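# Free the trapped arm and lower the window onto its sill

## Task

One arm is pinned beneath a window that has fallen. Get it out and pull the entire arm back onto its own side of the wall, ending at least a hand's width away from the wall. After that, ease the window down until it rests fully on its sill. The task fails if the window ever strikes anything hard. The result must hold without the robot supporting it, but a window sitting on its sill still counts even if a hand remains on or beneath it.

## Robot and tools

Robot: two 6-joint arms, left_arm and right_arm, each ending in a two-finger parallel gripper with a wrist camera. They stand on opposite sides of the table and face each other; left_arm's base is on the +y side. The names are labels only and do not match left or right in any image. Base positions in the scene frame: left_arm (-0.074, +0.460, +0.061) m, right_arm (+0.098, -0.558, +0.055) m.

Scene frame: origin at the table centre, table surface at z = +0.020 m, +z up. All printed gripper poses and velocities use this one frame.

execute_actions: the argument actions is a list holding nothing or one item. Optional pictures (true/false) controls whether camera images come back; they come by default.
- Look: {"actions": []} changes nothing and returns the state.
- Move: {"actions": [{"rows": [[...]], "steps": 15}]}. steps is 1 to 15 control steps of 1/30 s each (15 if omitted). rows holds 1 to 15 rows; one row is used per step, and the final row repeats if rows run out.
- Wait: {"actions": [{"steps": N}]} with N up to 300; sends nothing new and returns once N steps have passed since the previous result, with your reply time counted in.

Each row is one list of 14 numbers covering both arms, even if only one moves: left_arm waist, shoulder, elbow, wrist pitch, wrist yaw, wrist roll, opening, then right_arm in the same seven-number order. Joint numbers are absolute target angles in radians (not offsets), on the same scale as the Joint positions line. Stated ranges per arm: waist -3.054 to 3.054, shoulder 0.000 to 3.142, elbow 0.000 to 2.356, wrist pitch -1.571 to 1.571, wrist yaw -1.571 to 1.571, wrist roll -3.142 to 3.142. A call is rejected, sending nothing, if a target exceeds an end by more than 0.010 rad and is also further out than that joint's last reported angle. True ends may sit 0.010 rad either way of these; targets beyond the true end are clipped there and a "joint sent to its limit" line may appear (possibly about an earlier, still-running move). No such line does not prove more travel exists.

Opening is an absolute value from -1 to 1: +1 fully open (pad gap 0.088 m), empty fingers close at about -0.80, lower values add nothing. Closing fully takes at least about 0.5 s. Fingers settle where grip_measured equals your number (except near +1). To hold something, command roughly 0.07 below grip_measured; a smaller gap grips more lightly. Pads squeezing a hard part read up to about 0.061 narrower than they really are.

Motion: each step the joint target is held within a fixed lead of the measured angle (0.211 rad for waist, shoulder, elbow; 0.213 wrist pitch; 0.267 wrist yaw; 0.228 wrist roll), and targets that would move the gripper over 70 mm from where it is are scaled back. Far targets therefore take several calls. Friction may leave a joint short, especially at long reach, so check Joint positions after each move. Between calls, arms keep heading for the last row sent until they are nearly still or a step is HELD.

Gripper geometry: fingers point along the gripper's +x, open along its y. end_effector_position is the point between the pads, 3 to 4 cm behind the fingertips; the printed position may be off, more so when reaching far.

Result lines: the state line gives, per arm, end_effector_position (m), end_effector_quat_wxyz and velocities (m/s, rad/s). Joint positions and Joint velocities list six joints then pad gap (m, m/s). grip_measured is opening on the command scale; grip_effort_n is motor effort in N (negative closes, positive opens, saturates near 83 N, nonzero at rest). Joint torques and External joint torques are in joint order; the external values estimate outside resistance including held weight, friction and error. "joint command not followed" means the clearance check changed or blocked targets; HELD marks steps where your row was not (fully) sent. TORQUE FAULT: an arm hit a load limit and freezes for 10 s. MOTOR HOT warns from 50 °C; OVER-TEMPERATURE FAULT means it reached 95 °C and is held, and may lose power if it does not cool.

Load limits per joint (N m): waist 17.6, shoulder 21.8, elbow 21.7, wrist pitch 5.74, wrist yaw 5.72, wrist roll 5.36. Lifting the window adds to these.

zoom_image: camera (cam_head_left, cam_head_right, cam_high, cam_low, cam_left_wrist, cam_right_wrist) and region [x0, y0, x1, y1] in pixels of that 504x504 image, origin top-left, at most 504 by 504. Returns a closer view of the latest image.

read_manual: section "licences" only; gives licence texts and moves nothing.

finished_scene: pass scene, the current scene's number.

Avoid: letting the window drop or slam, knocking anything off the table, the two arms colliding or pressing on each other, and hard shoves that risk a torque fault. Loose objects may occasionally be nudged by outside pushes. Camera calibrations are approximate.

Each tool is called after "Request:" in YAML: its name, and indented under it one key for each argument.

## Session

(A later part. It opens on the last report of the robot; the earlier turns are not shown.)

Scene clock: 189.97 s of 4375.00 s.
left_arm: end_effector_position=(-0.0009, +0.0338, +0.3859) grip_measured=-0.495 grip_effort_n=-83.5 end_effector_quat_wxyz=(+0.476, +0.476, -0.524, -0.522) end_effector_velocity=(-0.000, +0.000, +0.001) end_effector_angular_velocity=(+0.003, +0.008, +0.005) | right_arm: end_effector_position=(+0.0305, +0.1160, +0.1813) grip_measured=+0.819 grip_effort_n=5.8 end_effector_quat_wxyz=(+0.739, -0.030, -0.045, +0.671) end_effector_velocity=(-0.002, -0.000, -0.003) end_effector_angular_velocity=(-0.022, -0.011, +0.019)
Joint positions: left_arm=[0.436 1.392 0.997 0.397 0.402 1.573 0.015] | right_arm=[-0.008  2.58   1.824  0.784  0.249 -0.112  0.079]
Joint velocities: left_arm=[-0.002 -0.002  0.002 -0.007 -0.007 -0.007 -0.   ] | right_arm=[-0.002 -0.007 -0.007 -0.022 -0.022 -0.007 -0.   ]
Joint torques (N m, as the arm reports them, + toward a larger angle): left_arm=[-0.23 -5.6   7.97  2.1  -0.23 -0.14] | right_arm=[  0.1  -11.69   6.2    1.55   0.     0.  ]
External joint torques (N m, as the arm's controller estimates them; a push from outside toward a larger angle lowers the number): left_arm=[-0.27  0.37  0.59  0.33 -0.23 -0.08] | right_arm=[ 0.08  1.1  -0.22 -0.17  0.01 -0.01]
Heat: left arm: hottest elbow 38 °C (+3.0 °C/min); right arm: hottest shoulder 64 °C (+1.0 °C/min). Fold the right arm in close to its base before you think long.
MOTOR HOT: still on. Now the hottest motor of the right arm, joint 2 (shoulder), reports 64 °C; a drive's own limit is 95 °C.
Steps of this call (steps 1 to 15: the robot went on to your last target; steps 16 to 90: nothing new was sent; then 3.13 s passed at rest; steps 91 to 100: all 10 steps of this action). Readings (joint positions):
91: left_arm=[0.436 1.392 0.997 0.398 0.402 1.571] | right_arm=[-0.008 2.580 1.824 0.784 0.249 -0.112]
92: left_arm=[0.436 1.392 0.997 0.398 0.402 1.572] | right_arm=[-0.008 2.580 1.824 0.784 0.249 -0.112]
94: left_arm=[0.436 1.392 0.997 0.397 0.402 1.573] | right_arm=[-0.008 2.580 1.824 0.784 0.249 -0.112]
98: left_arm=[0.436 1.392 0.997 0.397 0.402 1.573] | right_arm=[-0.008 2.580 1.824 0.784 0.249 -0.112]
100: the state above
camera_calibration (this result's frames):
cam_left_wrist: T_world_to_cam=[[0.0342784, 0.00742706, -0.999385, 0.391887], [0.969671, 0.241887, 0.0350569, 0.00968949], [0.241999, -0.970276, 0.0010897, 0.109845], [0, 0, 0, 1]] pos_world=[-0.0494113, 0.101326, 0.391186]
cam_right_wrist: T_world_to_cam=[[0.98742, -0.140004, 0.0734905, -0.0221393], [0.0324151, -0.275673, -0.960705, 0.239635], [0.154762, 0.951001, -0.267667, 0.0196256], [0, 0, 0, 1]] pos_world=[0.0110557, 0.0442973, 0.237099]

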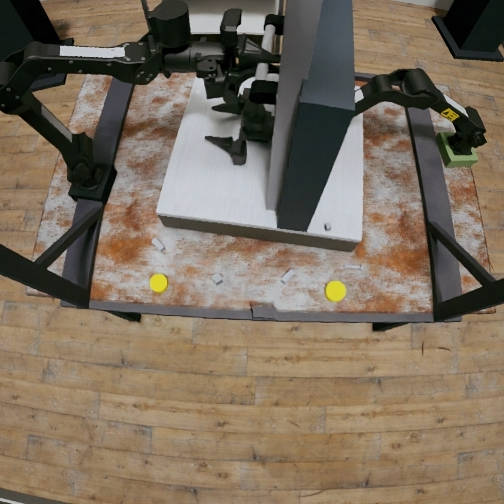

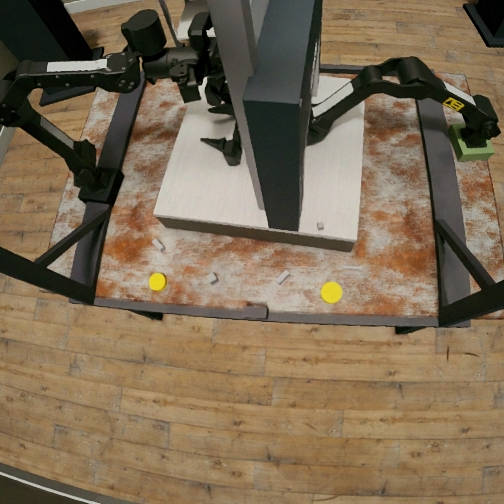

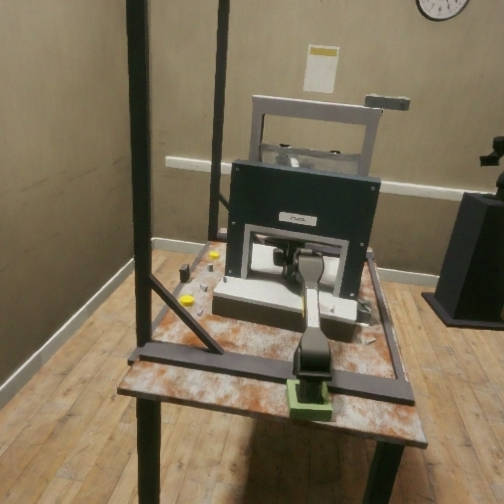

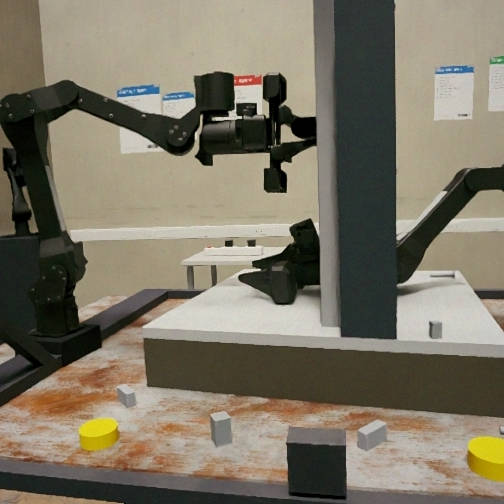

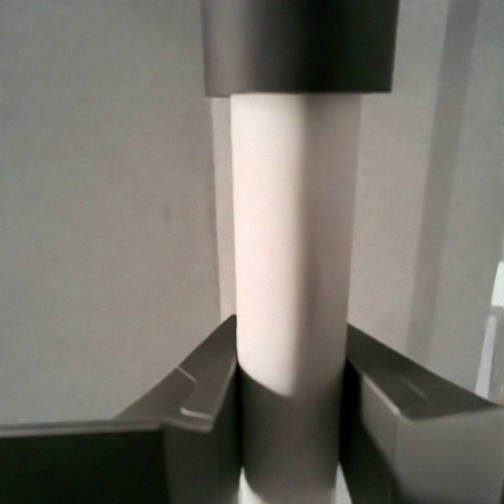

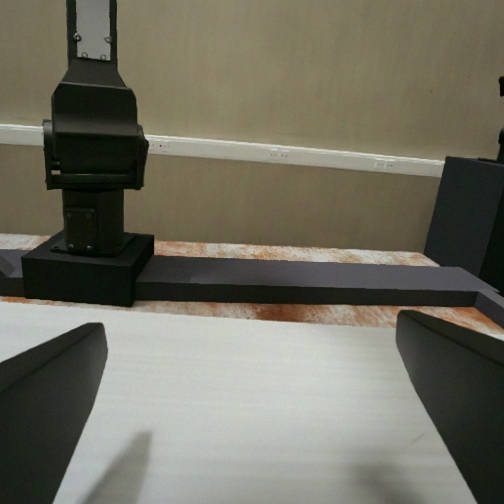

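Request:
execute_actions:
  actions:
    - {"rows": [[0.436, 1.392, 1.008, 0.397, 0.4, 1.573, -0.57, -0.008, 2.577, 1.825, 0.784, 0.249, -0.112, 0.82],[0.436, 1.388, 1.013, 0.391, 0.4, 1.573, -0.57, -0.008, 2.577, 1.825, 0.784, 0.249, -0.112, 0.82],[0.436, 1.385, 1.019, 0.384, 0.4, 1.573, -0.57, -0.008, 2.577, 1.825, 0.784, 0.249, -0.112, 0.82],[0.436, 1.384, 1.026, 0.376, 0.4, 1.573, -0.57, -0.008, 2.577, 1.825, 0.784, 0.249, -0.112, 0.82],[0.436, 1.383, 1.034, 0.367, 0.4, 1.573, -0.57, -0.008, 2.577, 1.825, 0.784, 0.249, -0.112, 0.82],[0.436, 1.382, 1.042, 0.358, 0.4, 1.573, -0.57, -0.008, 2.577, 1.825, 0.784, 0.249, -0.112, 0.82],[0.436, 1.381, 1.051, 0.348, 0.4, 1.573, -0.57, -0.008, 2.577, 1.825, 0.784, 0.249, -0.112, 0.82],[0.436, 1.380, 1.060, 0.338, 0.4, 1.573, -0.57, -0.008, 2.577, 1.825, 0.784, 0.249, -0.112, 0.82],[0.436, 1.379, 1.069, 0.328, 0.4, 1.573, -0.57, -0.008, 2.577, 1.825, 0.784, 0.249, -0.112, 0.82],[0.436, 1.378, 1.078, 0.318, 0.4, 1.573, -0.57, -0.008, 2.577, 1.825, 0.784, 0.249, -0.112, 0.82],[0.436, 1.377, 1.087, 0.308, 0.4, 1.573, -0.57, -0.008, 2.577, 1.825, 0.784, 0.249, -0.112, 0.82],[0.436, 1.377, 1.096, 0.298, 0.4, 1.573, -0.57, -0.008, 2.577, 1.825, 0.784, 0.249, -0.112, 0.82],[0.436, 1.376, 1.104, 0.289, 0.4, 1.573, -0.57, -0.008, 2.577, 1.825, 0.784, 0.249, -0.112, 0.82],[0.436, 1.376, 1.111, 0.281, 0.4, 1.573, -0.57, -0.008, 2.577, 1.825, 0.784, 0.249, -0.112, 0.82],[0.436, 1.376, 1.116, 0.276, 0.4, 1.573, -0.57, -0.008, 2.577, 1.825, 0.784, 0.249, -0.112, 0.82]], "steps": 15}
  pictures: false

Request:
execute_actions:
  actions:
    - {"rows": [[0.436, 1.376, 1.124, 0.268, 0.4, 1.573, -0.57, -0.008, 2.577, 1.825, 0.784, 0.249, -0.112, 0.82],[0.436, 1.376, 1.133, 0.259, 0.4, 1.573, -0.57, -0.008, 2.577, 1.825, 0.784, 0.249, -0.112, 0.82],[0.436, 1.377, 1.143, 0.249, 0.4, 1.573, -0.57, -0.008, 2.577, 1.825, 0.784, 0.249, -0.112, 0.82],[0.436, 1.378, 1.153, 0.239, 0.4, 1.573, -0.57, -0.008, 2.577, 1.825, 0.784, 0.249, -0.112, 0.82],[0.436, 1.379, 1.163, 0.229, 0.4, 1.573, -0.57, -0.008, 2.577, 1.825, 0.784, 0.249, -0.112, 0.82],[0.436, 1.380, 1.173, 0.219, 0.4, 1.573, -0.57, -0.008, 2.577, 1.825, 0.784, 0.249, -0.112, 0.82],[0.436, 1.381, 1.183, 0.209, 0.4, 1.573, -0.57, -0.008, 2.577, 1.825, 0.784, 0.249, -0.112, 0.82],[0.436, 1.381, 1.193, 0.2, 0.4, 1.573, -0.57, -0.008, 2.577, 1.825, 0.784, 0.249, -0.112, 0.82],[0.436, 1.382, 1.203, 0.19, 0.4, 1.573, -0.57, -0.008, 2.577, 1.825, 0.784, 0.249, -0.112, 0.82],[0.436, 1.382, 1.212, 0.181, 0.4, 1.573, -0.57, -0.008, 2.577, 1.825, 0.784, 0.249, -0.112, 0.82],[0.436, 1.383, 1.221, 0.173, 0.4, 1.573, -0.57, -0.008, 2.577, 1.825, 0.784, 0.249, -0.112, 0.82],[0.436, 1.383, 1.228, 0.166, 0.4, 1.573, -0.57, -0.008, 2.577, 1.825, 0.784, 0.249, -0.112, 0.82],[0.436, 1.384, 1.233, 0.161, 0.4, 1.573, -0.57, -0.008, 2.577, 1.825, 0.784, 0.249, -0.112, 0.82],[0.436, 1.384, 1.237, 0.157, 0.4, 1.573, -0.57, -0.008, 2.577, 1.825, 0.784, 0.249, -0.112, 0.82]], "steps": 15}

Scene clock: 231.37 s of 4375.00 s.
left_arm: end_effector_position=(-0.0008, +0.0333, +0.3893) grip_measured=-0.495 grip_effort_n=-83.5 end_effector_quat_wxyz=(+0.464, +0.487, -0.508, -0.538) end_effector_velocity=(+0.002, -0.000, -0.002) end_effector_angular_velocity=(+0.169, +0.046, +0.009) | right_arm: end_effector_position=(+0.0305, +0.1160, +0.1813) grip_measured=+0.819 grip_effort_n=5.8 end_effector_quat_wxyz=(+0.739, -0.030, -0.045, +0.671) end_effector_velocity=(+0.001, -0.000, -0.001) end_effector_angular_velocity=(-0.009, -0.023, +0.004)
Joint positions: left_arm=[0.436 1.388 1.056 0.275 0.402 1.584 0.015] | right_arm=[-0.008  2.58   1.824  0.784  0.249 -0.112  0.079]
Joint velocities: left_arm=[ 0.002 -0.002  0.134 -0.315 -0.007  0.007 -0.   ] | right_arm=[-0.002 -0.002 -0.002 -0.007 -0.007 -0.022  0.   ]
Joint torques (N m, as the arm reports them, + toward a larger angle): left_arm=[-0.11 -7.93 12.49  3.43 -0.1  -0.52] | right_arm=[  0.1  -11.69   6.21   1.56  -0.02   0.  ]
External joint torques (N m, as the arm's controller estimates them; a push from outside toward a larger angle lowers the number): left_arm=[-0.11 -2.09  5.1   1.66 -0.12 -0.45] | right_arm=[ 0.08  1.1  -0.22 -0.17 -0.01 -0.01]
Heat: left arm: hottest elbow 39 °C (+2.0 °C/min); right arm: hottest shoulder 66 °C (+2.0 °C/min). Fold the right arm in close to its base before you think long.
MOTOR HOT: still on. Now the hottest motor of the right arm, joint 2 (shoulder), reports 66 °C; a drive's own limit is 95 °C.
Steps of this call (steps 1 to 15: the robot went on to your last target; steps 16 to 90: nothing new was sent; then 37.90 s passed at rest; steps 91 to 105: all 15 steps of this action). Readings (joint positions):
91: left_arm=[0.436 1.392 0.997 0.397 0.402 1.573] | right_arm=[-0.008 2.580 1.824 0.784 0.249 -0.112]
92: left_arm=[0.436 1.392 0.997 0.396 0.402 1.573] | right_arm=[-0.008 2.580 1.824 0.784 0.249 -0.112]
94: left_arm=[0.436 1.391 1.000 0.388 0.402 1.575] | right_arm=[-0.008 2.580 1.824 0.784 0.249 -0.112]
98: left_arm=[0.436 1.389 1.017 0.353 0.402 1.578] | right_arm=[-0.008 2.580 1.824 0.784 0.249 -0.112]
105: the state above

Scene clock: 231.87 s of 4375.00 s.
left_arm: end_effector_position=(-0.0008, +0.0331, +0.3989) grip_measured=-0.495 grip_effort_n=-83.5 end_effector_quat_wxyz=(+0.451, +0.497, -0.489, -0.557) end_effector_velocity=(+0.006, +0.000, +0.026) end_effector_angular_velocity=(+0.004, +0.004, +0.040) | right_arm: end_effector_position=(+0.0305, +0.1160, +0.1810) grip_measured=+0.819 grip_effort_n=5.8 end_effector_quat_wxyz=(+0.739, -0.030, -0.045, +0.671) end_effector_velocity=(+0.003, +0.000, +0.001) end_effector_angular_velocity=(-0.003, -0.007, -0.010)
Joint positions: left_arm=[0.437 1.389 1.147 0.121 0.404 1.591 0.015] | right_arm=[-0.008  2.58   1.824  0.782  0.249 -0.112  0.079]
Joint velocities: left_arm=[ 0.002 -0.002  0.105 -0.11  -0.037 -0.007  0.   ] | right_arm=[-0.002 -0.002  0.002 -0.007  0.007 -0.007 -0.   ]
Joint torques (N m, as the arm reports them, + toward a larger angle): left_arm=[-0.22 -7.26 16.42  5.37 -0.13 -0.72] | right_arm=[  0.1  -11.6    6.3    1.62   0.     0.  ]
External joint torques (N m, as the arm's controller estimates them; a push from outside toward a larger angle lowers the number): left_arm=[-0.27 -1.34  9.03  3.62 -0.16 -0.66] | right_arm=[ 0.12  1.05 -0.05 -0.08  0.   -0.02]
Heat: left arm: hottest elbow 40 °C (+3.0 °C/min); right arm: hottest shoulder 67 °C (+3.0 °C/min). Fold the right arm in close to its base before you think long.
MOTOR HOT: still on. Now the hottest motor of the right arm, joint 2 (shoulder), reports 67 °C; a drive's own limit is 95 °C.
Steps of this call (steps 1 to 15: all 15 steps of this action). Readings (joint positions):
1: left_arm=[0.436 1.388 1.060 0.265 0.402 1.585] | right_arm=[-0.008 2.580 1.824 0.784 0.249 -0.112]
2: left_arm=[0.436 1.388 1.066 0.255 0.403 1.585] | right_arm=[-0.008 2.580 1.824 0.784 0.249 -0.112]
4: left_arm=[0.437 1.388 1.078 0.233 0.403 1.587] | right_arm=[-0.008 2.580 1.824 0.783 0.249 -0.112]
8: left_arm=[0.437 1.388 1.104 0.186 0.404 1.589] | right_arm=[-0.008 2.580 1.824 0.782 0.249 -0.112]
15: the state above
camera_calibration (this result's frames):
cam_left_wrist: T_world_to_cam=[[0.0149189, 0.123069, -0.992286, 0.398197], [0.971132, 0.234508, 0.0436858, 0.00614651], [0.238076, -0.964292, -0.116017, 0.155631], [0, 0, 0, 1]] pos_world=[-0.0489616, 0.0996266, 0.412913]
cam_right_wrist: T_world_to_cam=[[0.987407, -0.139921, 0.0738222, -0.0221887], [0.0325837, -0.27676, -0.960387, 0.239465], [0.154809, 0.950698, -0.268715, 0.0197776], [0, 0, 0, 1]] pos_world=[0.0110449, 0.0443672, 0.236932]

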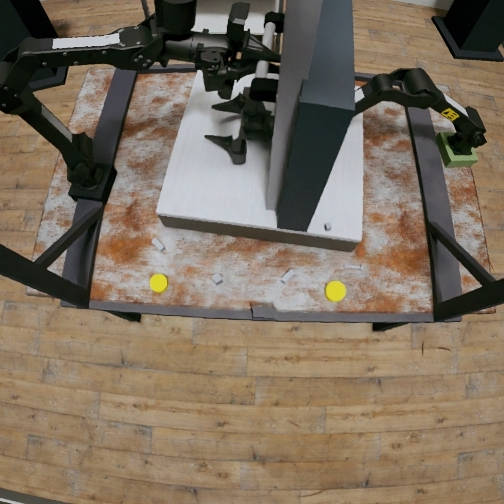

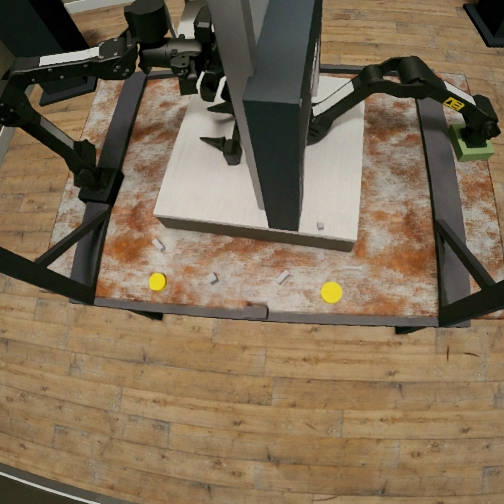

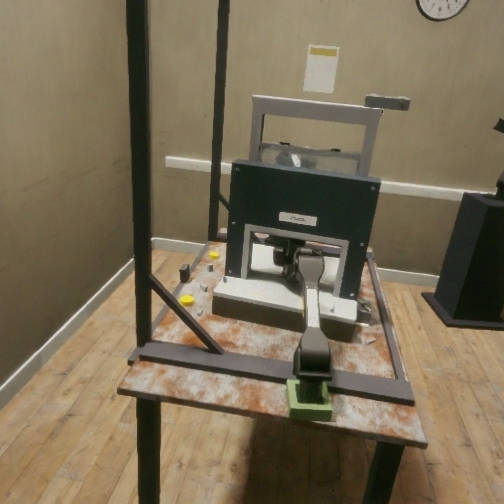

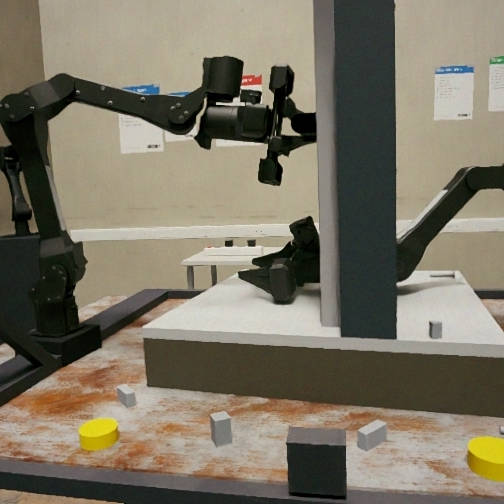

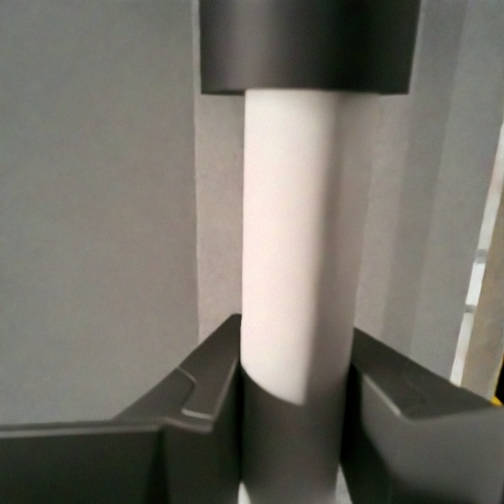

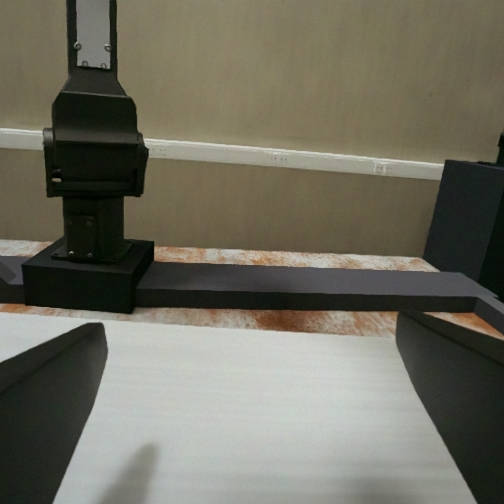

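Request:
execute_actions:
  actions:
    - {"rows": [[0.436, 1.38, 1.237, 0.157, 0.402, 1.6, -0.57, -0.008, 2.577, 1.825, 0.784, 0.249, -0.112, 0.82],[0.436, 1.376, 1.237, 0.157, 0.402, 1.6, -0.57, -0.008, 2.577, 1.825, 0.784, 0.249, -0.112, 0.82],[0.436, 1.372, 1.237, 0.157, 0.402, 1.6, -0.57, -0.008, 2.577, 1.825, 0.784, 0.249, -0.112, 0.82],[0.436, 1.368, 1.237, 0.157, 0.402, 1.6, -0.57, -0.008, 2.577, 1.825, 0.784, 0.249, -0.112, 0.82],[0.436, 1.364, 1.237, 0.157, 0.402, 1.6, -0.57, -0.008, 2.577, 1.825, 0.784, 0.249, -0.112, 0.82],[0.436, 1.36, 1.237, 0.157, 0.402, 1.6, -0.57, -0.008, 2.577, 1.825, 0.784, 0.249, -0.112, 0.82],[0.436, 1.356, 1.237, 0.157, 0.402, 1.6, -0.57, -0.008, 2.577, 1.825, 0.784, 0.249, -0.112, 0.82],[0.436, 1.352, 1.237, 0.157, 0.402, 1.6, -0.57, -0.008, 2.577, 1.825, 0.784, 0.249, -0.112, 0.82]], "steps": 12}
  pictures: false

Scene clock: 245.70 s of 4375.00 s.
left_arm: end_effector_position=(-0.0010, +0.0336, +0.4033) grip_measured=-0.495 grip_effort_n=-83.5 end_effector_quat_wxyz=(+0.448, +0.499, -0.496, -0.552) end_effector_velocity=(-0.002, +0.001, -0.002) end_effector_angular_velocity=(+0.007, +0.010, -0.009) | right_arm: end_effector_position=(+0.0305, +0.1160, +0.1810) grip_measured=+0.819 grip_effort_n=5.8 end_effector_quat_wxyz=(+0.739, -0.030, -0.045, +0.671) end_effector_velocity=(+0.001, -0.000, +0.002) end_effector_angular_velocity=(-0.002, +0.007, +0.005)
Joint positions: left_arm=[0.438 1.387 1.159 0.111 0.406 1.607 0.015] | right_arm=[-0.008  2.58   1.824  0.782  0.249 -0.112  0.079]
Joint velocities: left_arm=[-0.002 -0.002 -0.002 -0.007  0.007 -0.007 -0.   ] | right_arm=[-0.002 -0.007 -0.002 -0.007 -0.007  0.007 -0.   ]
Joint torques (N m, as the arm reports them, + toward a larger angle): left_arm=[ -0.05 -10.78  15.97   5.36  -0.13  -0.27] | right_arm=[  0.09 -11.66   6.22   1.61   0.01   0.  ]
External joint torques (N m, as the arm's controller estimates them; a push from outside toward a larger angle lowers the number): left_arm=[-0.04 -4.82  8.6   3.6  -0.17 -0.21] | right_arm=[ 0.12  1.14 -0.21 -0.11  0.01 -0.01]
Heat: left arm: hottest elbow 52 °C (+14.1 °C/min); right arm: hottest shoulder 67 °C (+3.0 °C/min). Fold the left arm in close to its base before you think long. Fold the right arm in close to its base before you think long.
MOTOR HOT: a motor of the left arm reached 50 °C. Now the hottest motor of the left arm, joint 3 (elbow), reports 52 °C. The temperature limit of the motors' drives, at which the controller stops that arm, is 95 °C. To cool a motor, set the load down, stop pushing, or move to a pose that needs little force.
MOTOR HOT: still on. Now the hottest motor of the right arm, joint 2 (shoulder), reports 67 °C; a drive's own limit is 95 °C.
Steps of this call (steps 1 to 30: the robot went on to your last target; steps 31 to 90: nothing new was sent; then 10.43 s passed at rest; steps 91 to 102: all 12 steps of this action). Readings (joint positions):
91: left_arm=[0.437 1.389 1.159 0.112 0.405 1.596] | right_arm=[-0.008 2.580 1.824 0.782 0.249 -0.112]
92: left_arm=[0.437 1.389 1.159 0.111 0.406 1.600] | right_arm=[-0.008 2.580 1.824 0.782 0.249 -0.112]
94: left_arm=[0.438 1.389 1.159 0.111 0.406 1.604] | right_arm=[-0.008 2.580 1.824 0.782 0.249 -0.112]
98: left_arm=[0.438 1.387 1.159 0.111 0.406 1.607] | right_arm=[-0.008 2.580 1.824 0.782 0.249 -0.112]
102: the state above

Request:
execute_actions:
  actions:
    - {"rows": [[0.436, 1.345, 1.25, 0.15, 0.402, 1.61, -0.57, -0.008, 2.577, 1.825, 0.784, 0.249, -0.112, 0.82],[0.436, 1.34, 1.265, 0.14, 0.402, 1.61, -0.57, -0.008, 2.577, 1.825, 0.784, 0.249, -0.112, 0.82],[0.436, 1.338, 1.28, 0.128, 0.402, 1.61, -0.57, -0.008, 2.577, 1.825, 0.784, 0.249, -0.112, 0.82],[0.436, 1.338, 1.295, 0.116, 0.402, 1.61, -0.57, -0.008, 2.577, 1.825, 0.784, 0.249, -0.112, 0.82],[0.436, 1.338, 1.31, 0.103, 0.402, 1.61, -0.57, -0.008, 2.577, 1.825, 0.784, 0.249, -0.112, 0.82],[0.436, 1.339, 1.325, 0.09, 0.402, 1.61, -0.57, -0.008, 2.577, 1.825, 0.784, 0.249, -0.112, 0.82],[0.436, 1.34, 1.34, 0.077, 0.402, 1.61, -0.57, -0.008, 2.577, 1.825, 0.784, 0.249, -0.112, 0.82],[0.436, 1.342, 1.355, 0.064, 0.402, 1.61, -0.57, -0.008, 2.577, 1.825, 0.784, 0.249, -0.112, 0.82],[0.436, 1.344, 1.37, 0.051, 0.402, 1.61, -0.57, -0.008, 2.577, 1.825, 0.784, 0.249, -0.112, 0.82],[0.436, 1.346, 1.385, 0.038, 0.402, 1.61, -0.57, -0.008, 2.577, 1.825, 0.784, 0.249, -0.112, 0.82],[0.436, 1.348, 1.40, 0.025, 0.402, 1.61, -0.57, -0.008, 2.577, 1.825, 0.784, 0.249, -0.112, 0.82],[0.436, 1.35, 1.41, 0.015, 0.402, 1.61, -0.57, -0.008, 2.577, 1.825, 0.784, 0.249, -0.112, 0.82]], "steps": 15}

Scene clock: 261.53 s of 4375.00 s.
left_arm: end_effector_position=(-0.0020, +0.0371, +0.4522) grip_measured=-0.497 grip_effort_n=-83.5 end_effector_quat_wxyz=(+0.452, +0.496, -0.510, -0.538) end_effector_velocity=(-0.003, +0.008, +0.114) end_effector_angular_velocity=(-0.219, -0.049, +0.006) | right_arm: end_effector_position=(+0.0305, +0.1160, +0.1810) grip_measured=+0.819 grip_effort_n=5.8 end_effector_quat_wxyz=(+0.739, -0.030, -0.045, +0.671) end_effector_velocity=(-0.002, +0.000, -0.001) end_effector_angular_velocity=(-0.008, -0.009, +0.019)
Joint positions: left_arm=[ 0.438  1.385  1.323 -0.018  0.406  1.614  0.015] | right_arm=[-0.008  2.58   1.824  0.782  0.249 -0.112  0.079]
Joint velocities: left_arm=[-0.002 -0.002  0.266 -0.037 -0.007 -0.022 -0.001] | right_arm=[-0.002 -0.002 -0.002 -0.007 -0.022 -0.007 -0.   ]
Joint torques (N m, as the arm reports them, + toward a larger angle): left_arm=[ -0.15 -10.72  14.77   4.98  -0.09  -0.23] | right_arm=[  0.09 -11.69   6.23   1.62   0.     0.  ]
External joint torques (N m, as the arm's controller estimates them; a push from outside toward a larger angle lowers the number): left_arm=[-0.16 -5.12  7.94  3.38 -0.12 -0.17] | right_arm=[ 0.05  0.91 -0.1  -0.08  0.01 -0.01]
Heat: left arm: hottest elbow 62 °C (+24.2 °C/min); right arm: hottest shoulder 68 °C (+3.0 °C/min). Fold the left arm in close to its base before you think long. Fold the right arm in close to its base before you think long.
MOTOR HOT: still on. Now the hottest motor of the left arm, joint 3 (elbow), reports 62 °C; a drive's own limit is 95 °C.
MOTOR HOT: still on. Now the hottest motor of the right arm, joint 2 (shoulder), reports 68 °C; a drive's own limit is 95 °C.
Steps of this call (steps 1 to 15: the robot went on to your last target; steps 16 to 90: nothing new was sent; then 12.33 s passed at rest; steps 91 to 105: all 15 steps of this action). Readings (joint positions):
91: left_arm=[0.438 1.386 1.161 0.109 0.406 1.610] | right_arm=[-0.008 2.580 1.824 0.782 0.249 -0.112]
92: left_arm=[0.438 1.385 1.165 0.103 0.406 1.612] | right_arm=[-0.008 2.580 1.824 0.782 0.249 -0.112]
94: left_arm=[0.438 1.385 1.179 0.086 0.406 1.614] | right_arm=[-0.008 2.580 1.824 0.782 0.249 -0.112]
98: left_arm=[0.438 1.385 1.225 0.044 0.406 1.614] | right_arm=[-0.008 2.580 1.824 0.782 0.249 -0.112]
105: the state above
camera_calibration (this result's frames):
cam_left_wrist: T_world_to_cam=[[0.0507577, 0.0815394, -0.995377, 0.453583], [0.969904, 0.233625, 0.0685969, -0.00718284], [0.238138, -0.968902, -0.0672272, 0.144061], [0, 0, 0, 1]] pos_world=[-0.0503626, 0.104274, 0.461664]
cam_right_wrist: T_world_to_cam=[[0.987407, -0.139921, 0.0738222, -0.0221887], [0.0325837, -0.27676, -0.960387, 0.239465], [0.154809, 0.950698, -0.268715, 0.0197776], [0, 0, 0, 1]] pos_world=[0.0110449, 0.0443672, 0.236932]

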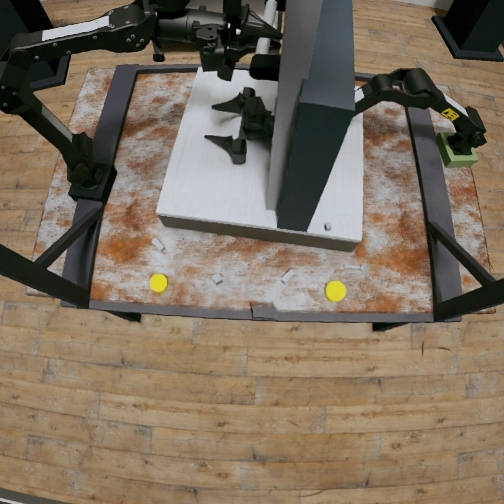

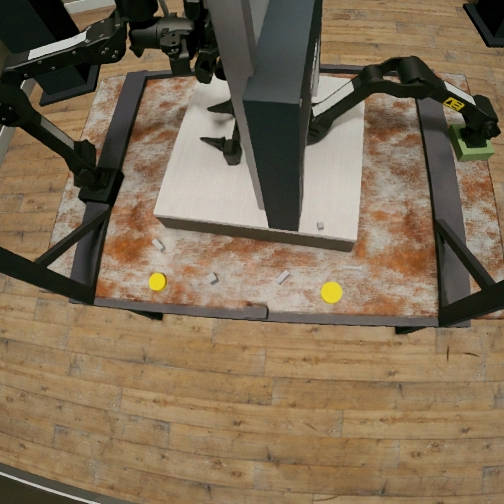

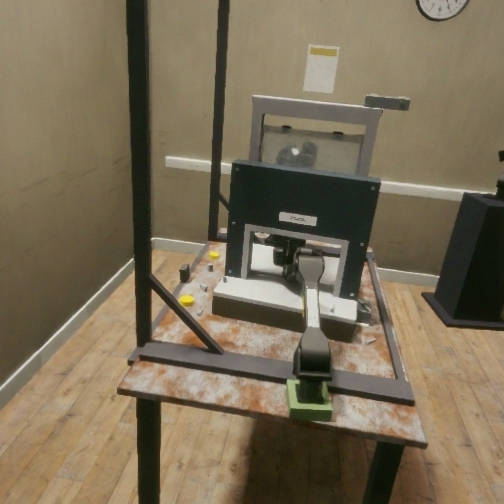

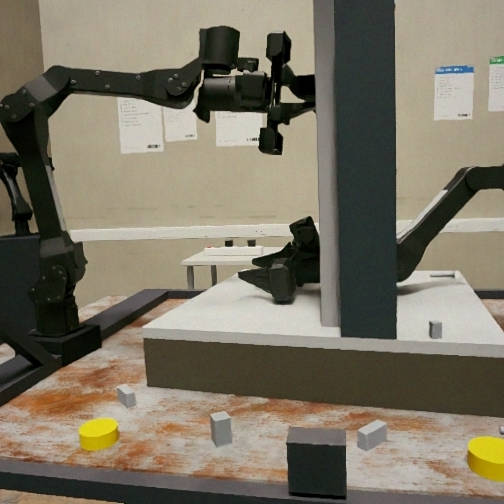

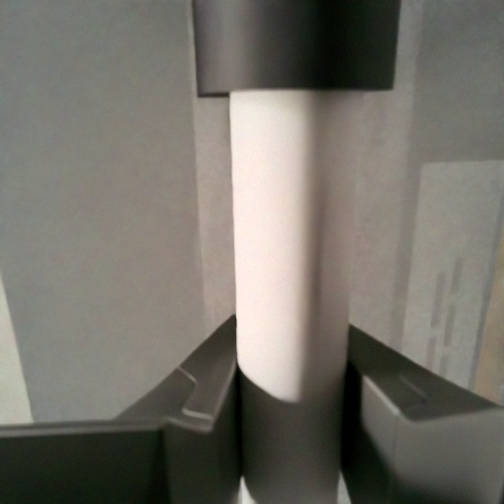

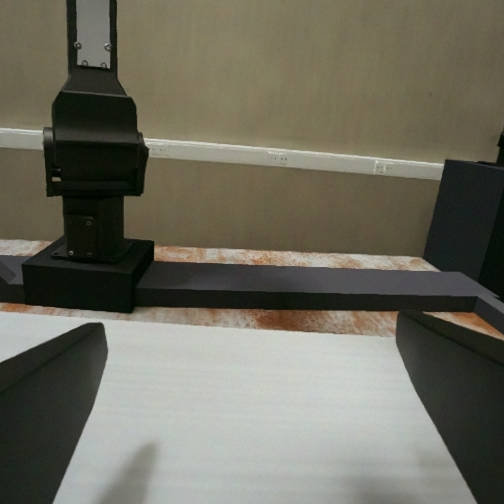

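Request:
execute_actions:
  actions:
    - {"rows": [[0.436, 1.355, 1.41, 0.015, 0.402, 1.61, -0.57, -0.008, 2.56, 1.82, 0.78, 0.249, -0.09, 0.5],[0.436, 1.36, 1.41, 0.015, 0.402, 1.61, -0.57, -0.008, 2.545, 1.81, 0.772, 0.249, -0.07, 0.2],[0.436, 1.36, 1.41, 0.015, 0.402, 1.61, -0.57, -0.006, 2.525, 1.775, 0.786, 0.249, -0.05, 0],[0.436, 1.36, 1.41, 0.015, 0.402, 1.61, -0.57, -0.004, 2.5, 1.73, 0.81, 0.249, -0.03, 0],[0.436, 1.36, 1.41, 0.015, 0.402, 1.61, -0.57, -0.002, 2.475, 1.68, 0.835, 0.249, -0.01, 0],[0.436, 1.36, 1.41, 0.015, 0.402, 1.61, -0.57, 0, 2.45, 1.63, 0.86, 0.249, 0, 0],[0.436, 1.36, 1.41, 0.015, 0.402, 1.61, -0.57, 0.003, 2.424, 1.58, 0.884, 0.249, 0, 0],[0.436, 1.36, 1.41, 0.015, 0.402, 1.61, -0.57, 0.006, 2.399, 1.53, 0.908, 0.249, 0, 0],[0.436, 1.36, 1.41, 0.015, 0.402, 1.61, -0.57, 0.01, 2.373, 1.48, 0.932, 0.249, 0, 0],[0.436, 1.36, 1.41, 0.015, 0.402, 1.61, -0.57, 0.014, 2.347, 1.43, 0.956, 0.249, 0, 0],[0.436, 1.36, 1.41, 0.015, 0.402, 1.61, -0.57, 0.018, 2.322, 1.38, 0.98, 0.249, 0, 0],[0.436, 1.36, 1.41, 0.015, 0.402, 1.61, -0.57, 0.022, 2.296, 1.33, 1.004, 0.249, 0, 0],[0.436, 1.36, 1.41, 0.015, 0.402, 1.61, -0.57, 0.026, 2.27, 1.28, 1.028, 0.249, 0, 0],[0.436, 1.36, 1.41, 0.015, 0.402, 1.61, -0.57, 0.03, 2.245, 1.235, 1.05, 0.249, 0, 0],[0.436, 1.36, 1.41, 0.015, 0.402, 1.61, -0.57, 0.03, 2.23, 1.205, 1.064, 0.249, 0, 0]], "steps": 15}

Scene clock: 282.87 s of 4375.00 s.
left_arm: end_effector_position=(-0.0018, +0.0369, +0.4570) grip_measured=-0.498 grip_effort_n=-83.5 end_effector_quat_wxyz=(+0.453, +0.495, -0.511, -0.537) end_effector_velocity=(-0.000, +0.001, -0.005) end_effector_angular_velocity=(+0.022, +0.013, +0.005) | right_arm: end_effector_position=(+0.0255, +0.0329, +0.1938) grip_measured=+0.007 grip_effort_n=-17.0 end_effector_quat_wxyz=(+0.730, +0.013, -0.010, +0.684) end_effector_velocity=(-0.036, -0.247, -0.015) end_effector_angular_velocity=(-0.069, -0.006, +0.142)
Joint positions: left_arm=[ 0.438  1.388  1.34  -0.027  0.405  1.613  0.015] | right_arm=[ 0.021  2.294  1.313  1.015  0.249 -0.004  0.039]
Joint velocities: left_arm=[-0.002 -0.002 -0.002 -0.022 -0.007 -0.007 -0.   ] | right_arm=[ 0.134 -0.676 -1.311  0.564 -0.007  0.007 -0.003]
Joint torques (N m, as the arm reports them, + toward a larger angle): left_arm=[-0.07 -9.89 14.99  5.06 -0.09 -0.17] | right_arm=[ -0.02 -10.81   4.7    1.63   0.     0.11]
External joint torques (N m, as the arm's controller estimates them; a push from outside toward a larger angle lowers the number): left_arm=[-0.04 -4.07  7.74  3.3  -0.12 -0.11] | right_arm=[ 0.28 -0.65 -0.91  0.    0.    0.1 ]
Heat: left arm: hottest wrist pitch 70 °C (+31.1 °C/min); right arm: hottest shoulder 70 °C (+4.0 °C/min). Fold the left arm in close to its base before you think long. Fold the right arm in close to its base before you think long.
MOTOR HOT: still on. Now the hottest motor of the left arm, joint 4 (wrist pitch), reports 70 °C; a drive's own limit is 95 °C.
MOTOR HOT: still on. Now the hottest motor of the right arm, joint 2 (shoulder), reports 70 °C; a drive's own limit is 95 °C.
Steps of this call (steps 1 to 30: the robot went on to your last target; steps 31 to 90: nothing new was sent; then 17.83 s passed at rest; steps 91 to 105: all 15 steps of this action). Readings (joint positions):
91: left_arm=[0.438 1.387 1.340 -0.026 0.405 1.613] | right_arm=[-0.008 2.580 1.824 0.782 0.249 -0.109]
92: left_arm=[0.438 1.388 1.340 -0.026 0.405 1.613] | right_arm=[-0.008 2.578 1.824 0.781 0.249 -0.099]
94: left_arm=[0.438 1.388 1.340 -0.026 0.405 1.613] | right_arm=[-0.008 2.560 1.795 0.784 0.249 -0.070]
98: left_arm=[0.438 1.388 1.340 -0.027 0.405 1.613] | right_arm=[-0.005 2.474 1.644 0.856 0.249 -0.019]
105: the state above
camera_calibration (this result's frames):
cam_left_wrist: T_world_to_cam=[[0.0512258, 0.076645, -0.995742, 0.458752], [0.96967, 0.23478, 0.0679563, -0.00738747], [0.238989, -0.969022, -0.0622936, 0.141895], [0, 0, 0, 1]] pos_world=[-0.0502479, 0.104073, 0.466139]
cam_right_wrist: T_world_to_cam=[[0.993538, -0.10758, -0.0361642, -0.00973199], [-0.0634965, -0.262767, -0.962768, 0.231307], [0.0940717, 0.958843, -0.2679, 0.104126], [0, 0, 0, 1]] pos_world=[0.014561, -0.0401072, 0.250238]

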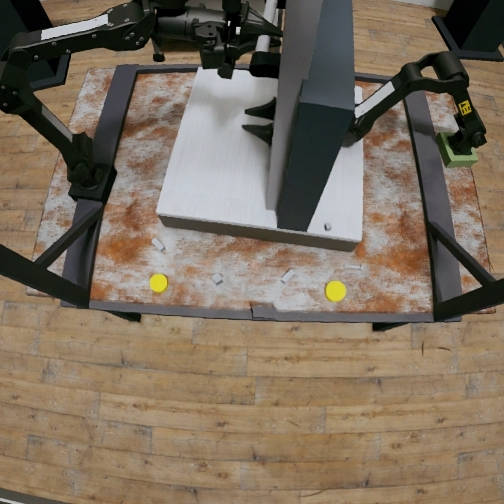

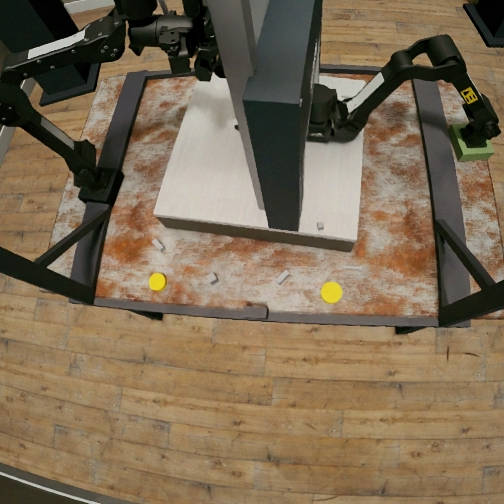

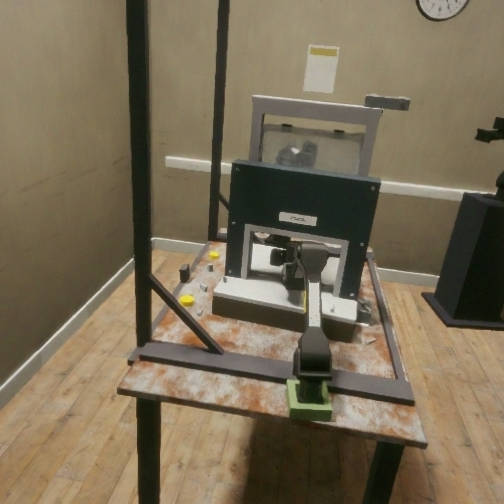

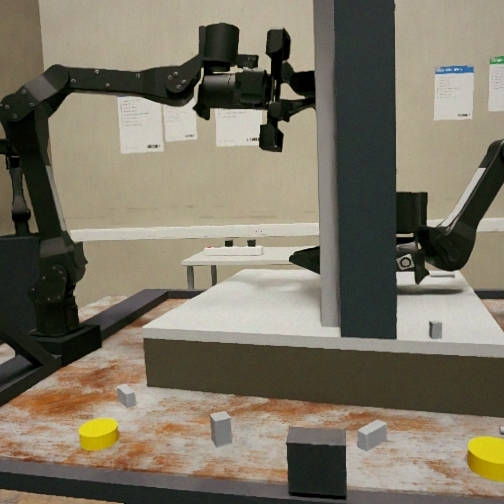

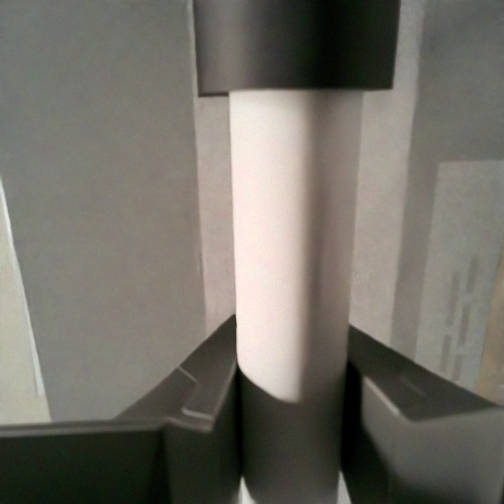

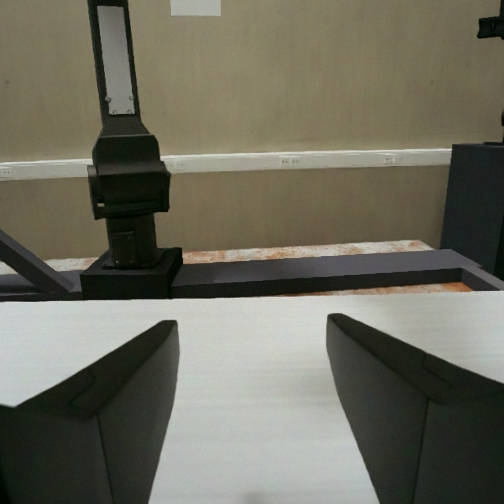

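Request:
execute_actions:
  actions:
    - {"rows": [[0.436,1.36,1.41,0.015,0.402,1.61,-0.57,0.035,2.2,1.14,1.085,0.249,0,0],[0.436,1.36,1.41,0.015,0.402,1.61,-0.57,0.04,2.168,1.08,1.11,0.249,0,0],[0.436,1.36,1.41,0.015,0.402,1.61,-0.57,0.045,2.137,1.02,1.14,0.249,0,0],[0.436,1.36,1.41,0.015,0.402,1.61,-0.57,0.05,2.105,0.96,1.165,0.249,0,0],[0.436,1.36,1.41,0.015,0.402,1.61,-0.57,0.055,2.073,0.9,1.19,0.249,0,0],[0.436,1.36,1.41,0.015,0.402,1.61,-0.57,0.06,2.04,0.84,1.215,0.249,0,0],[0.436,1.36,1.41,0.015,0.402,1.61,-0.57,0.06,2.008,0.78,1.24,0.249,0,0],[0.436,1.36,1.41,0.015,0.402,1.61,-0.57,0.06,1.974,0.72,1.265,0.249,0,0],[0.436,1.36,1.41,0.015,0.402,1.61,-0.57,0.06,1.93,0.66,1.28,0.249,0,0],[0.436,1.36,1.41,0.015,0.402,1.61,-0.57,0.06,1.88,0.6,1.29,0.249,0,0],[0.436,1.36,1.41,0.015,0.402,1.61,-0.57,0.06,1.82,0.54,1.29,0.249,0,0],[0.436,1.36,1.41,0.015,0.402,1.61,-0.57,0.06,1.76,0.48,1.29,0.249,0,0],[0.436,1.36,1.41,0.015,0.402,1.61,-0.57,0.06,1.6,0.35,1.26,0.249,0,0]], "steps": 15}
  pictures: false

Request:
execute_actions:
  actions:
    - {"rows": [[0.436,1.355,1.36,0.06,0.402,1.61,-0.57,0.06,1.6,0.35,1.26,0.2,0,0],[0.436,1.35,1.31,0.1,0.402,1.61,-0.57,0.06,1.55,0.33,1.23,0.2,0,0],[0.436,1.35,1.27,0.14,0.402,1.61,-0.57,0.06,1.0,0.2,0.8,0,0,0]], "steps": 15}
  pictures: false

Scene clock: 298.83 s of 4375.00 s.
left_arm: end_effector_position=(-0.0018, +0.0369, +0.4570) grip_measured=-0.498 grip_effort_n=-83.5 end_effector_quat_wxyz=(+0.453, +0.495, -0.511, -0.537) end_effector_velocity=(+0.002, +0.001, -0.002) end_effector_angular_velocity=(+0.009, +0.024, +0.011) | right_arm: end_effector_position=(+0.0447, -0.1563, +0.2021) grip_measured=+0.003 grip_effort_n=-17.0 end_effector_quat_wxyz=(+0.716, -0.003, +0.000, +0.698) end_effector_velocity=(+0.086, -0.381, +0.151) end_effector_angular_velocity=(+0.230, +0.030, +0.005)
Joint positions: left_arm=[ 0.438  1.388  1.34  -0.027  0.405  1.613  0.015] | right_arm=[ 0.06   1.725  0.453  1.267  0.249 -0.003  0.039]
Joint velocities: left_arm=[ 0.002 -0.002 -0.002 -0.007 -0.007 -0.022  0.   ] | right_arm=[-0.002 -1.702 -1.458 -0.007 -0.007 -0.022 -0.   ]
Joint torques (N m, as the arm reports them, + toward a larger angle): left_arm=[ -0.09 -10.06  14.98   5.05  -0.1   -0.17] | right_arm=[ 0.04 -4.84  5.17  1.38  0.01  0.08]
External joint torques (N m, as the arm's controller estimates them; a push from outside toward a larger angle lowers the number): left_arm=[-0.1  -4.25  7.71  3.29 -0.12 -0.11] | right_arm=[-0.01  0.22 -1.06 -0.37  0.05  0.08]
Heat: left arm: hottest wrist pitch 76 °C (+30.0 °C/min); right arm: hottest shoulder 68 °C (+1.0 °C/min). Fold the left arm in close to its base before you think long. Fold the right arm in close to its base before you think long.
MOTOR HOT: still on. Now the hottest motor of the left arm, joint 4 (wrist pitch), reports 76 °C; a drive's own limit is 95 °C.
MOTOR HOT: still on. Now the hottest motor of the right arm, joint 2 (shoulder), reports 68 °C; a drive's own limit is 95 °C.
Steps of this call (steps 1 to 30: the robot went on to your last target; steps 31 to 90: nothing new was sent; then 12.47 s passed at rest; steps 91 to 105: all 15 steps of this action). Readings (joint positions):
91: left_arm=[0.438 1.388 1.340 -0.027 0.405 1.613] | right_arm=[0.031 2.240 1.203 1.066 0.249 -0.003]
92: left_arm=[0.438 1.388 1.340 -0.027 0.405 1.613] | right_arm=[0.032 2.226 1.176 1.077 0.249 -0.003]
94: left_arm=[0.438 1.388 1.340 -0.027 0.405 1.613] | right_arm=[0.035 2.182 1.087 1.113 0.249 -0.003]
98: left_arm=[0.438 1.388 1.340 -0.027 0.405 1.613] | right_arm=[0.053 2.063 0.864 1.205 0.249 -0.003]
105: the state above

Scene clock: 299.33 s of 4375.00 s.
left_arm: end_effector_position=(-0.0012, +0.0343, +0.4330) grip_measured=-0.499 grip_effort_n=-83.5 end_effector_quat_wxyz=(+0.455, +0.493, -0.514, -0.534) end_effector_velocity=(-0.001, +0.002, +0.000) end_effector_angular_velocity=(+0.003, +0.008, +0.005) | right_arm: end_effector_position=(+0.0295, -0.2541, +0.2490) grip_measured=+0.003 grip_effort_n=-17.0 end_effector_quat_wxyz=(+0.626, +0.002, -0.003, +0.780) end_effector_velocity=(+0.001, -0.016, -0.013) end_effector_angular_velocity=(-0.102, -0.046, +0.019)
Joint positions: left_arm=[0.438 1.384 1.232 0.089 0.406 1.611 0.015] | right_arm=[ 0.06   1.014  0.207  0.813  0.004 -0.002  0.039]
Joint velocities: left_arm=[-0.002 -0.007 -0.002 -0.007 -0.007 -0.007 -0.   ] | right_arm=[-0.002 -0.168 -0.007 -0.271 -0.022 -0.022 -0.   ]
Joint torques (N m, as the arm reports them, + toward a larger angle): left_arm=[ -0.23 -10.78  11.36   5.7   -0.14  -0.11] | right_arm=[ 0.04 -1.97  5.17  1.34 -0.05  0.06]
External joint torques (N m, as the arm's controller estimates them; a push from outside toward a larger angle lowers the number): left_arm=[-0.22 -4.87  4.03  3.95 -0.16 -0.04] | right_arm=[ 0.05 -0.15 -0.38 -0.22 -0.05  0.06]
Heat: left arm: hottest wrist pitch 76 °C (+29.3 °C/min); right arm: hottest shoulder 68 °C (+1.0 °C/min). Fold the left arm in close to its base before you think long. Fold the right arm in close to its base before you think long.
MOTOR HOT: still on. Now the hottest motor of the left arm, joint 4 (wrist pitch), reports 76 °C; a drive's own limit is 95 °C.
MOTOR HOT: still on. Now the hottest motor of the right arm, joint 2 (shoulder), reports 68 °C; a drive's own limit is 95 °C.
Steps of this call (steps 1 to 15: all 15 steps of this action). Readings (joint positions):
1: left_arm=[0.438 1.388 1.340 -0.024 0.405 1.613] | right_arm=[0.060 1.679 0.415 1.267 0.242 -0.003]
2: left_arm=[0.438 1.388 1.328 -0.005 0.405 1.613] | right_arm=[0.059 1.641 0.391 1.260 0.228 -0.003]
4: left_arm=[0.438 1.386 1.289 0.056 0.405 1.609] | right_arm=[0.056 1.525 0.315 1.148 0.115 -0.002]
8: left_arm=[0.438 1.384 1.244 0.078 0.406 1.609] | right_arm=[0.060 1.289 0.216 0.895 0.025 -0.002]
15: the state above


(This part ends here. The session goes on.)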